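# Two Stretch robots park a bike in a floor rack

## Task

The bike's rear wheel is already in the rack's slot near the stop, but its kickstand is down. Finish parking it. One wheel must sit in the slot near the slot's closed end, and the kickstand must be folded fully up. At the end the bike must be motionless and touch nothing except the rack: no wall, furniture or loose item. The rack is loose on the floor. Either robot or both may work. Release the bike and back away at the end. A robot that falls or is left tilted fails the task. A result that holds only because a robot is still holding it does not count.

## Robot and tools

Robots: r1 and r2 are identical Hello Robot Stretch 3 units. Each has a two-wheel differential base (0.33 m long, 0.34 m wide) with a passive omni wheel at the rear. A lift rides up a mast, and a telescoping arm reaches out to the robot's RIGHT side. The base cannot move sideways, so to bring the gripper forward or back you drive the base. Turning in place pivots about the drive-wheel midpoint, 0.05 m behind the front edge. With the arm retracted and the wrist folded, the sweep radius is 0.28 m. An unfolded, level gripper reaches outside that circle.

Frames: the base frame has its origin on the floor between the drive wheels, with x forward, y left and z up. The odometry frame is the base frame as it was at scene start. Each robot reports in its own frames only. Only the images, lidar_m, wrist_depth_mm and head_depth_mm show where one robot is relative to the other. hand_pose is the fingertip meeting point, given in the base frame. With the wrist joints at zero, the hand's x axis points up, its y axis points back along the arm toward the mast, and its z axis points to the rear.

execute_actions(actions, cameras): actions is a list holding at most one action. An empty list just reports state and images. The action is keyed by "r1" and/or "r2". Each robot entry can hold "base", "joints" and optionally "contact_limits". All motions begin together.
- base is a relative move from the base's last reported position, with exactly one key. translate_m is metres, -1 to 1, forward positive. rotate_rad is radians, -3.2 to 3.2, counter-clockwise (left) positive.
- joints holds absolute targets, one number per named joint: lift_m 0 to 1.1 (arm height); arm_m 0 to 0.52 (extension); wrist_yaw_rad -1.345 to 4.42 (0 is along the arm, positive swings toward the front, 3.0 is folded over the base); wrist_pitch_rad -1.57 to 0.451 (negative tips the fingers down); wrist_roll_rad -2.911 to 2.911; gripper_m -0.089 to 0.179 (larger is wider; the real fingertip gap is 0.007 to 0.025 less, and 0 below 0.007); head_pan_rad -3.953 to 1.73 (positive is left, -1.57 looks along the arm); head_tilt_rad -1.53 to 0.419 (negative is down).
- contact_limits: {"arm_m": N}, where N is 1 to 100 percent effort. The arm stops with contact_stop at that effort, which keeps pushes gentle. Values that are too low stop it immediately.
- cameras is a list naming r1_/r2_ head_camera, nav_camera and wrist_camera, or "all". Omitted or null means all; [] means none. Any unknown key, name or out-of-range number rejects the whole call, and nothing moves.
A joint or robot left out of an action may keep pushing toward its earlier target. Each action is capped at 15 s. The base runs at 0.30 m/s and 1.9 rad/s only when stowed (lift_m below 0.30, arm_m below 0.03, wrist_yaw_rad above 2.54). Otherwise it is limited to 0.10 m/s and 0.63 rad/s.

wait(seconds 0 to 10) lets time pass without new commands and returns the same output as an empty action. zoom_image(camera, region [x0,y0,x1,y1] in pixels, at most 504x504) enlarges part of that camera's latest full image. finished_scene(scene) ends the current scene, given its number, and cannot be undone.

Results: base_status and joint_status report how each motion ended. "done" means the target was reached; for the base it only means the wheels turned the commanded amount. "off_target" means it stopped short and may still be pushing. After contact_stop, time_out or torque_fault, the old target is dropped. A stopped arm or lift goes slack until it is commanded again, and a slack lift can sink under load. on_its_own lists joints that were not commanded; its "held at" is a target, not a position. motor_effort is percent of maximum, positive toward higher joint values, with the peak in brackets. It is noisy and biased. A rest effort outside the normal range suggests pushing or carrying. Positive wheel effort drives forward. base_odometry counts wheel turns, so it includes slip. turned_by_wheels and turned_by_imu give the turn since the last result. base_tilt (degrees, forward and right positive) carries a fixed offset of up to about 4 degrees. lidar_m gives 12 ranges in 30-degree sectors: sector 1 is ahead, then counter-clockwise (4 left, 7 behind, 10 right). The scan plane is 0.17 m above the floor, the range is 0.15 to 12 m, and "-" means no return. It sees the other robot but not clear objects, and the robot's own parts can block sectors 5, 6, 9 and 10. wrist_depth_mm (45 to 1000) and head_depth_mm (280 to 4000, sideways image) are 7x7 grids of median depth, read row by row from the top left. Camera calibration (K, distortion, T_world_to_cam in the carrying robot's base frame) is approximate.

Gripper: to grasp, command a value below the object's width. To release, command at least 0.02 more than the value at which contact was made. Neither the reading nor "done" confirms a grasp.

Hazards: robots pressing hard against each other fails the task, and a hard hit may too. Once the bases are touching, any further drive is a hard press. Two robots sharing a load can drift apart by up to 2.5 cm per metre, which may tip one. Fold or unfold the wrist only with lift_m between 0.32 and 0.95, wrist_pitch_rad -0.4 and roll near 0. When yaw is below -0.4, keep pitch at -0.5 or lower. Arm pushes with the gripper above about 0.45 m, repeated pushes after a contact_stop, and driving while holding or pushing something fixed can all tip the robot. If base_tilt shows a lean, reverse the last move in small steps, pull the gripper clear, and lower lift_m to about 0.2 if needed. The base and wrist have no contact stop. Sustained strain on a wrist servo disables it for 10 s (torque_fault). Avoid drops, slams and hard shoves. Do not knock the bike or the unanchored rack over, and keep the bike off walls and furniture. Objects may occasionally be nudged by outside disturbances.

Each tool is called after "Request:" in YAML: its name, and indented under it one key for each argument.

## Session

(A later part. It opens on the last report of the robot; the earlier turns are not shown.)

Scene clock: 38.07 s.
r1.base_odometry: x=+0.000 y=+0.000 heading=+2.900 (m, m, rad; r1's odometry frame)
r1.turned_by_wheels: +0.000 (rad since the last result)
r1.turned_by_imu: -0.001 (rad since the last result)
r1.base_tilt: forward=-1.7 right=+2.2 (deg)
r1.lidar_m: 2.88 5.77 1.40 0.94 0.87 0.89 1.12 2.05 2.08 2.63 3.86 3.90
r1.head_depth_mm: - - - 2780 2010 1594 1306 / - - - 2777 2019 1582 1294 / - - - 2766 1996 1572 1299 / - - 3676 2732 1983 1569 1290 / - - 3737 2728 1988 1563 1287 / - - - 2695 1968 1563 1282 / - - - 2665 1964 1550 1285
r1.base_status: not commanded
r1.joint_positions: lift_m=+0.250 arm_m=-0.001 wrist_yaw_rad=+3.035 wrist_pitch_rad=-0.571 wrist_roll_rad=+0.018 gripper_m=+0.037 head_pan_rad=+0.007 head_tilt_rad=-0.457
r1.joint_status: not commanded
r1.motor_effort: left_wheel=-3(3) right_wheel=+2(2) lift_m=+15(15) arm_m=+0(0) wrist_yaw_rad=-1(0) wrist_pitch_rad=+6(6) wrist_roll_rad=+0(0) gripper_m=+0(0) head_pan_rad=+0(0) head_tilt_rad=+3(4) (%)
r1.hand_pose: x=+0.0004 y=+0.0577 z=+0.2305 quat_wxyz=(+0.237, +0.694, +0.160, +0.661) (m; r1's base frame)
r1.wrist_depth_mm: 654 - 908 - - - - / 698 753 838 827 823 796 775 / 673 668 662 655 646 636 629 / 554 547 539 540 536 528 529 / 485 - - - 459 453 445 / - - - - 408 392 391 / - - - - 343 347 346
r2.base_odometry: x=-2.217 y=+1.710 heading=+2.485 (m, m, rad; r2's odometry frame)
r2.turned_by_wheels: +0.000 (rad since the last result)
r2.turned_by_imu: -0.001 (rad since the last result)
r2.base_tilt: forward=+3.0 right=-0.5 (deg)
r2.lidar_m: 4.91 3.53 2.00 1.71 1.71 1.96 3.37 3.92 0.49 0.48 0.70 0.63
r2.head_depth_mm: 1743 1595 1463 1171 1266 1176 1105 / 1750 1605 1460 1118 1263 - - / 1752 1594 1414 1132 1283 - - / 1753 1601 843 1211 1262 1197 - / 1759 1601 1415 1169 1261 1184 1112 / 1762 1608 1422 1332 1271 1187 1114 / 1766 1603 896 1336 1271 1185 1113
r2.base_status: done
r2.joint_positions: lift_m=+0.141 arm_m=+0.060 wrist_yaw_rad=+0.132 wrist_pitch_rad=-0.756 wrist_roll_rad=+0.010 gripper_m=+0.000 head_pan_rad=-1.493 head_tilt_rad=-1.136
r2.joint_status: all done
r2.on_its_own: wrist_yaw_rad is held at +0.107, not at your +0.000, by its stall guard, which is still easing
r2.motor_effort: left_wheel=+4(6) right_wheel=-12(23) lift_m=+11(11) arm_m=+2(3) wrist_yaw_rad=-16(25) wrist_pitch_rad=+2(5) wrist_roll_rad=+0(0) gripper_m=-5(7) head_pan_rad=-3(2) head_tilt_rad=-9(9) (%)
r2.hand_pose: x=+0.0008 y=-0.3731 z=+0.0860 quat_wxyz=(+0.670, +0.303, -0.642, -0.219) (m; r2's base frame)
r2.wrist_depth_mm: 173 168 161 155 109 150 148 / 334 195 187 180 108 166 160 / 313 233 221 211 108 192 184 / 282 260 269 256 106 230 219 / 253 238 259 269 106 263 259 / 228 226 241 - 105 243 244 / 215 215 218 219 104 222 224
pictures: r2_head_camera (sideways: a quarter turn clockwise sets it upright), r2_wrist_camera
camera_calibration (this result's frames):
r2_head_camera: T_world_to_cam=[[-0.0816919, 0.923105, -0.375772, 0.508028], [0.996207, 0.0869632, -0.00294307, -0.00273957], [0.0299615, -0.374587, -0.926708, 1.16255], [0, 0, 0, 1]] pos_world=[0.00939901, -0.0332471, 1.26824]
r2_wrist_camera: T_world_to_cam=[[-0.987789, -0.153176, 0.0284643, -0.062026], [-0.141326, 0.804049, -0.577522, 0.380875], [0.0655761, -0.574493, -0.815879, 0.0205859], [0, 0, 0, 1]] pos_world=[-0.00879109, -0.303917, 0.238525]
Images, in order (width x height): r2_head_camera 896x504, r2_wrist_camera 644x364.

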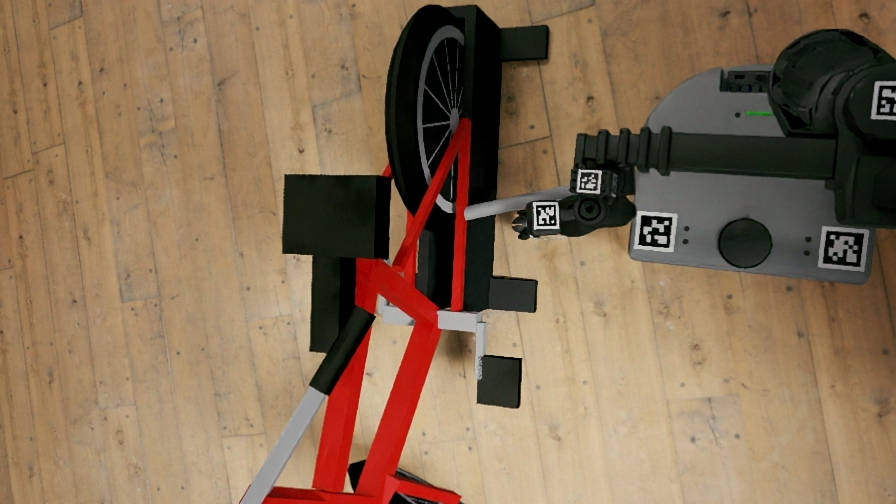

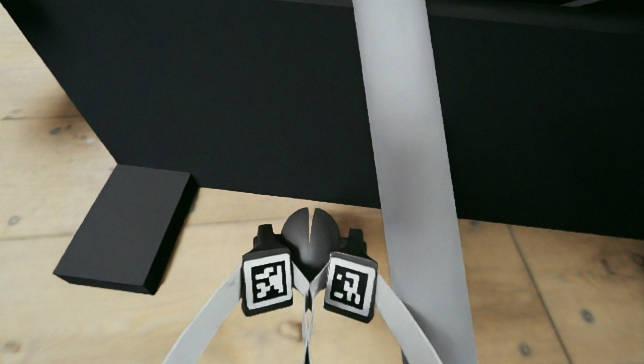

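Request:
execute_actions:
  actions:
    - {"r2":{"base":{"translate_m":-0.1},"joints":{"arm_m":0.01,"wrist_yaw_rad":0,"wrist_pitch_rad":-0.6,"lift_m":0.11}}}
  cameras: ["r2_head_camera","r2_wrist_camera","r1_head_camera"]

Scene clock: 40.23 s.
r1.base_odometry: x=+0.000 y=+0.000 heading=+2.900 (m, m, rad; r1's odometry frame)
r1.turned_by_wheels: +0.000 (rad since the last result)
r1.turned_by_imu: +0.000 (rad since the last result)
r1.base_tilt: forward=-1.7 right=+2.2 (deg)
r1.lidar_m: 2.88 5.76 1.40 0.94 0.87 0.88 1.12 2.05 2.08 2.64 3.86 3.91
r1.head_depth_mm: - - - 2793 2024 1585 1304 / - - - 2776 2012 1583 1302 / - - - 2743 1998 1565 1295 / - - 3753 2752 1989 1564 1292 / - - 3688 2711 1979 1567 1291 / - - - 2693 1968 1567 1284 / - - - 2673 1958 1552 1286
r1.base_status: not commanded
r1.joint_positions: lift_m=+0.250 arm_m=-0.001 wrist_yaw_rad=+3.035 wrist_pitch_rad=-0.571 wrist_roll_rad=+0.018 gripper_m=+0.037 head_pan_rad=+0.007 head_tilt_rad=-0.457
r1.joint_status: not commanded
r1.motor_effort: left_wheel=-3(2) right_wheel=+0(2) lift_m=+14(14) arm_m=+0(0) wrist_yaw_rad=+0(1) wrist_pitch_rad=+7(6) wrist_roll_rad=-1(0) gripper_m=+0(0) head_pan_rad=+0(0) head_tilt_rad=+3(4) (%)
r1.hand_pose: x=+0.0004 y=+0.0577 z=+0.2305 quat_wxyz=(+0.237, +0.694, +0.160, +0.661) (m; r1's base frame)
r1.wrist_depth_mm: 662 - 921 - - - - / 701 759 824 814 813 783 776 / 668 660 656 646 646 638 635 / 554 544 541 538 536 522 525 / 476 - - - 461 452 441 / - - - - 406 393 392 / - - - - 344 354 347
r2.base_odometry: x=-2.138 y=+1.649 heading=+2.485 (m, m, rad; r2's odometry frame)
r2.turned_by_wheels: +0.000 (rad since the last result)
r2.turned_by_imu: -0.001 (rad since the last result)
r2.base_tilt: forward=+3.1 right=-0.5 (deg)
r2.lidar_m: 5.01 3.49 1.96 1.68 1.68 1.93 3.31 3.83 0.50 0.47 0.50 0.72
r2.head_depth_mm: 1747 1597 1460 1352 1260 1176 1104 / 1752 1593 1465 1142 1260 - - / 1751 1591 1466 1130 1273 - - / 1747 1595 1437 1159 1268 1190 - / 1755 1594 840 1246 1265 1183 1108 / 1759 1605 1424 1319 1271 1190 1113 / 1758 1605 1441 1337 1269 1187 1114
r2.base_status: done
r2.joint_positions: lift_m=+0.111 arm_m=+0.011 wrist_yaw_rad=-0.001 wrist_pitch_rad=-0.574 wrist_roll_rad=+0.013 gripper_m=+0.000 head_pan_rad=-1.493 head_tilt_rad=-1.136
r2.joint_status: all done
r2.motor_effort: left_wheel=+0(3) right_wheel=+1(19) lift_m=+10(10) arm_m=-11(12) wrist_yaw_rad=+1(24) wrist_pitch_rad=-11(19) wrist_roll_rad=-1(1) gripper_m=-3(6) head_pan_rad=-4(3) head_tilt_rad=-9(9) (%)
r2.hand_pose: x=-0.0218 y=-0.3581 z=+0.0901 quat_wxyz=(+0.674, +0.198, -0.682, -0.202) (m; r2's base frame)
r2.wrist_depth_mm: 185 188 192 193 194 199 201 / 206 207 209 211 213 212 216 / 231 233 235 237 239 242 242 / 265 266 270 270 276 277 287 / 269 272 277 291 283 286 264 / 238 241 246 - 250 251 238 / 213 214 218 220 221 225 227
pictures: r1_head_camera (sideways: a quarter turn clockwise sets it upright), r2_head_camera (sideways: a quarter turn clockwise sets it upright), r2_wrist_camera
camera_calibration (this result's frames):
r1_head_camera: T_world_to_cam=[[-0.460843, -0.0253997, -0.887118, 1.17339], [-0.0154617, 0.999668, -0.0205901, 0.0280684], [0.887347, 0.00422761, -0.461082, 0.557332], [0, 0, 0, 1]] pos_world=[0.0466368, -0.000611411, 1.29849]
r2_head_camera: T_world_to_cam=[[-0.0816668, 0.92311, -0.375764, 0.508018], [0.99621, 0.0869359, -0.00294299, -0.00273968], [0.0299507, -0.37458, -0.926711, 1.16256], [0, 0, 0, 1]] pos_world=[0.00939808, -0.0332469, 1.26824]
r2_wrist_camera: T_world_to_cam=[[-0.999461, -0.0135963, 0.0298799, -0.0326044], [-0.0308946, 0.697311, -0.716103, 0.344697], [-0.0110992, -0.71664, -0.697355, -0.0292106], [0, 0, 0, 1]] pos_world=[-0.0222618, -0.261737, 0.227442]
Images, in order (width x height): r1_head_camera 896x504, r2_head_camera 896x504, r2_wrist_camera 644x364.

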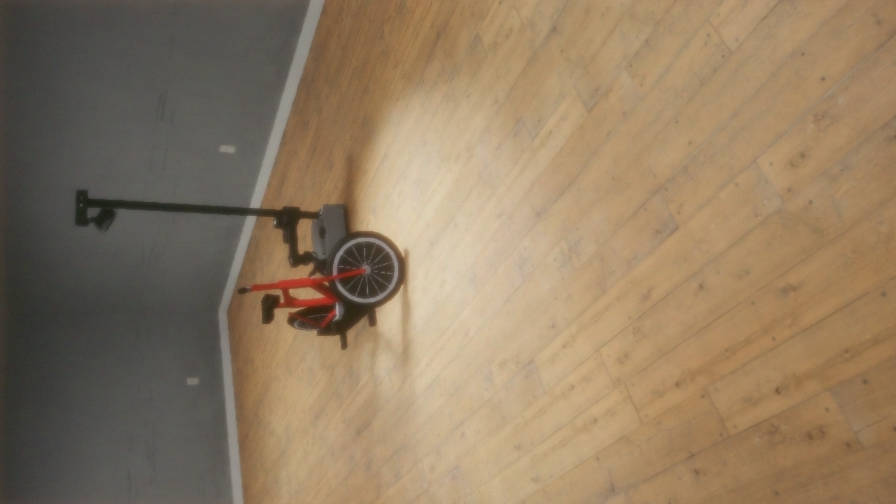

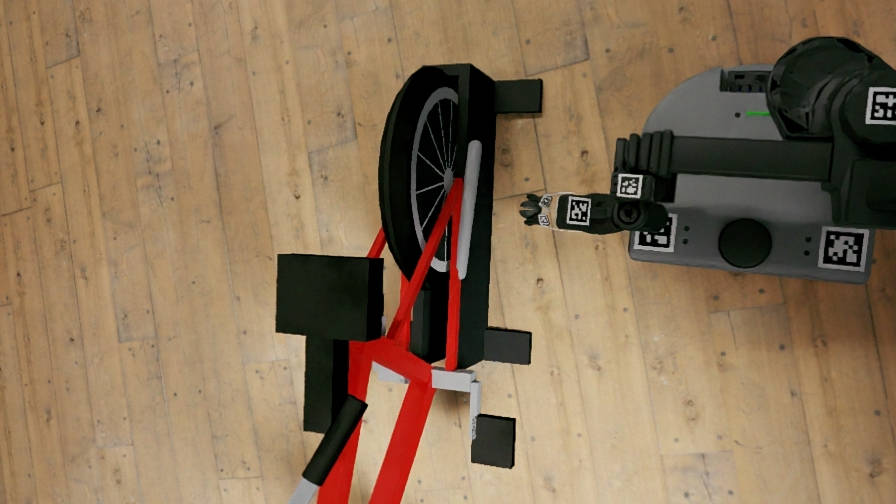

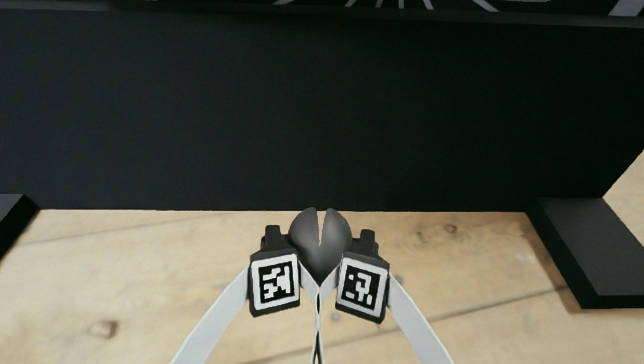

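Request:
execute_actions:
  actions:
    - {"r2":{"base":{"rotate_rad":0.9},"joints":{"lift_m":0.2,"wrist_yaw_rad":1.2,"head_pan_rad":-2.3,"head_tilt_rad":-1.0}}}
  cameras: []

Request:
execute_actions:
  actions:
    - {"r2":{"base":{"translate_m":0.15}}}
  cameras: ["r2_head_camera"]

Request:
finished_scene:
  scene: 2

Scene clock: 42.70 s.
r1.base_odometry: x=+0.000 y=+0.000 heading=+2.900 (m, m, rad; r1's odometry frame)
r1.turned_by_wheels: +0.000 (rad since the last result)
r1.turned_by_imu: -0.001 (rad since the last result)
r1.base_tilt: forward=-1.6 right=+2.2 (deg)
r1.lidar_m: 2.88 6.47 1.40 0.94 0.87 0.89 1.12 2.05 2.08 2.64 3.87 3.92
r1.head_depth_mm: - - - 2788 2021 1587 1303 / - - - 2765 2017 1577 1302 / - - - 2738 1996 1567 1296 / - - 3622 2744 1986 1566 1294 / - - 3643 2692 1979 1568 1284 / - - - 2707 1965 1554 1287 / - - - 2692 1959 1553 1288
r1.base_status: not commanded
r1.joint_positions: lift_m=+0.250 arm_m=-0.001 wrist_yaw_rad=+3.035 wrist_pitch_rad=-0.571 wrist_roll_rad=+0.018 gripper_m=+0.037 head_pan_rad=+0.007 head_tilt_rad=-0.457
r1.joint_status: not commanded
r1.motor_effort: left_wheel=-2(1) right_wheel=+3(2) lift_m=+16(15) arm_m=+0(1) wrist_yaw_rad=+0(1) wrist_pitch_rad=+6(6) wrist_roll_rad=+0(0) gripper_m=+0(0) head_pan_rad=+0(0) head_tilt_rad=+3(3) (%)
r1.hand_pose: x=+0.0004 y=+0.0577 z=+0.2305 quat_wxyz=(+0.237, +0.694, +0.160, +0.661) (m; r1's base frame)
r1.wrist_depth_mm: 658 - 911 - - - - / 696 764 834 820 816 792 796 / 668 661 655 642 639 634 622 / 556 553 547 535 537 527 517 / 485 - - - 461 450 447 / - - - - 405 391 393 / - - - - 343 349 347
r2.base_odometry: x=-2.138 y=+1.649 heading=-2.899 (m, m, rad; r2's odometry frame)
r2.turned_by_wheels: +0.900 (rad since the last result)
r2.turned_by_imu: +0.894 (rad since the last result)
r2.base_tilt: forward=+3.1 right=-0.5 (deg)
r2.lidar_m: 2.17 1.71 1.68 1.80 2.67 3.82 0.53 0.47 0.47 0.72 0.72 4.84
r2.head_depth_mm: 2123 1830 1618 1451 1259 1204 - / 2126 1840 1622 1449 1157 1216 - / 2131 1840 1626 1449 1219 1232 - / 2134 1848 1623 858 1265 1235 - / 2136 1838 1635 936 1268 1230 1092 / 2146 1852 1627 1097 1279 1205 1094 / 2157 1853 1630 1183 1321 1203 1108
r2.base_status: done
r2.joint_positions: lift_m=+0.199 arm_m=+0.010 wrist_yaw_rad=+1.198 wrist_pitch_rad=-0.611 wrist_roll_rad=+0.013 gripper_m=+0.000 head_pan_rad=-2.293 head_tilt_rad=-1.001
r2.joint_status: all done
r2.motor_effort: left_wheel=-1(5) right_wheel=+2(5) lift_m=+34(35) arm_m=-5(11) wrist_yaw_rad=+1(6) wrist_pitch_rad=+4(11) wrist_roll_rad=-1(1) gripper_m=-3(3) head_pan_rad=-2(39) head_tilt_rad=+1(21) (%)
r2.hand_pose: x=+0.1611 y=-0.2270 z=+0.1712 quat_wxyz=(+0.674, +0.557, -0.441, +0.201) (m; r2's base frame)
r2.wrist_depth_mm: 691 712 734 746 771 769 807 / 560 572 581 593 602 621 633 / 471 482 490 494 504 509 524 / 408 413 419 425 432 440 442 / 360 363 366 388 378 380 386 / 322 325 332 - 337 338 340 / 290 292 295 298 300 303 304
pictures: none
No camera images: the call's "cameras" was empty. Leave "cameras" out to get every camera's image.

Scene clock: 45.40 s.
r1.base_odometry: x=+0.000 y=+0.000 heading=+2.900 (m, m, rad; r1's odometry frame)
r1.turned_by_wheels: +0.000 (rad since the last result)
r1.turned_by_imu: -0.001 (rad since the last result)
r1.base_tilt: forward=-1.7 right=+2.3 (deg)
r1.lidar_m: 2.87 5.75 1.40 0.94 0.87 0.89 1.12 2.05 2.08 2.64 3.88 3.93
r1.head_depth_mm: - - - 2776 2014 1584 1303 / - - - 2752 2016 1584 1299 / - - - 2730 1996 1576 1298 / - - 3592 2721 1987 1570 1290 / - - 3659 2713 1978 1556 1288 / - - - 2675 1972 1554 1281 / - - - 2694 1960 1563 1282
r1.base_status: not commanded
r1.joint_positions: lift_m=+0.250 arm_m=-0.001 wrist_yaw_rad=+3.035 wrist_pitch_rad=-0.571 wrist_roll_rad=+0.018 gripper_m=+0.037 head_pan_rad=+0.007 head_tilt_rad=-0.457
r1.joint_status: not commanded
r1.motor_effort: left_wheel=-2(2) right_wheel=+2(2) lift_m=+15(14) arm_m=+0(0) wrist_yaw_rad=-1(0) wrist_pitch_rad=+6(6) wrist_roll_rad=+0(0) gripper_m=+0(0) head_pan_rad=+0(0) head_tilt_rad=+3(3) (%)
r1.hand_pose: x=+0.0004 y=+0.0577 z=+0.2305 quat_wxyz=(+0.237, +0.694, +0.160, +0.661) (m; r1's base frame)
r1.wrist_depth_mm: 663 - 908 - - - - / 685 754 838 826 811 806 804 / 671 665 662 649 643 643 614 / 550 549 537 542 523 526 527 / 481 - - - 459 450 450 / - - - - 406 395 394 / - - - - 345 350 345
r2.base_odometry: x=-2.283 y=+1.613 heading=-2.899 (m, m, rad; r2's odometry frame)
r2.turned_by_wheels: +0.000 (rad since the last result)
r2.turned_by_imu: +0.000 (rad since the last result)
r2.base_tilt: forward=+3.1 right=-0.5 (deg)
r2.lidar_m: 2.06 1.62 1.59 1.70 2.54 3.94 0.66 0.59 0.82 0.70 3.63 4.59
r2.head_depth_mm: 2113 1838 1620 1158 1278 1205 - / 2119 1835 1617 1140 1297 1218 - / 2122 1843 928 1179 1300 1232 - / 2126 1850 1620 1231 1318 1236 - / 2132 1842 1599 1415 1299 1235 1091 / 2142 1846 961 1414 1317 1201 1093 / 2140 1858 1599 1159 1319 1209 1106
r2.base_status: done
r2.joint_positions: lift_m=+0.199 arm_m=+0.010 wrist_yaw_rad=+1.198 wrist_pitch_rad=-0.611 wrist_roll_rad=+0.013 gripper_m=+0.000 head_pan_rad=-2.293 head_tilt_rad=-1.001
r2.joint_status: not commanded
r2.motor_effort: left_wheel=-2(2) right_wheel=+2(6) lift_m=+34(34) arm_m=-5(5) wrist_yaw_rad=+1(1) wrist_pitch_rad=+4(4) wrist_roll_rad=-1(1) gripper_m=-3(3) head_pan_rad=-2(3) head_tilt_rad=+1(1) (%)
r2.hand_pose: x=+0.1611 y=-0.2270 z=+0.1712 quat_wxyz=(+0.674, +0.557, -0.441, +0.201) (m; r2's base frame)
r2.wrist_depth_mm: 703 719 729 741 772 781 793 / 560 570 577 594 609 615 635 / 470 477 488 495 505 510 523 / 404 413 417 423 436 435 442 / 357 362 369 390 379 380 388 / 319 323 329 - 337 337 341 / 288 292 295 298 299 303 307
pictures: r2_head_camera (sideways: a quarter turn clockwise sets it upright)
camera_calibration (this result's frames):
r2_head_camera: T_world_to_cam=[[0.566107, 0.657623, -0.497045, 0.662037], [0.756292, -0.654221, -0.00420167, 0.000363111], [-0.32794, -0.373533, -0.867715, 1.08809], [0, 0, 0, 1]] pos_world=[-0.0182296, -0.0286958, 1.27322]
Images, in order (width x height): r2_head_camera 896x504.

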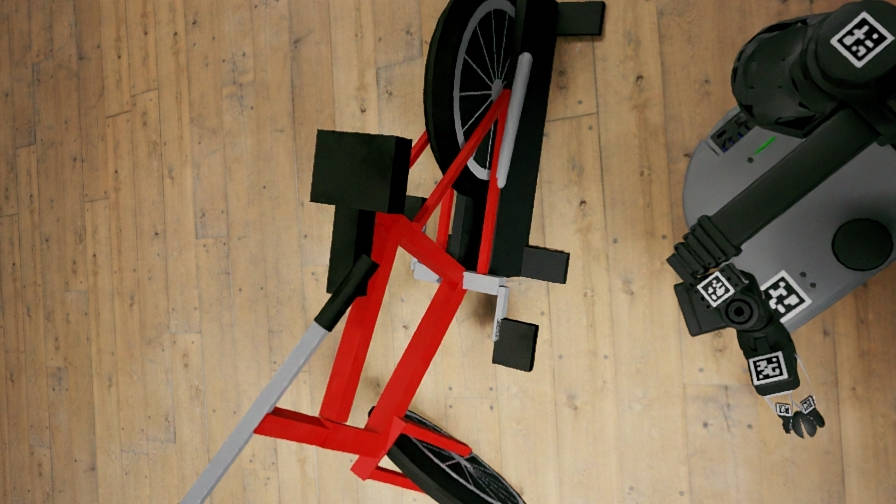

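The scene is finished: the task was done.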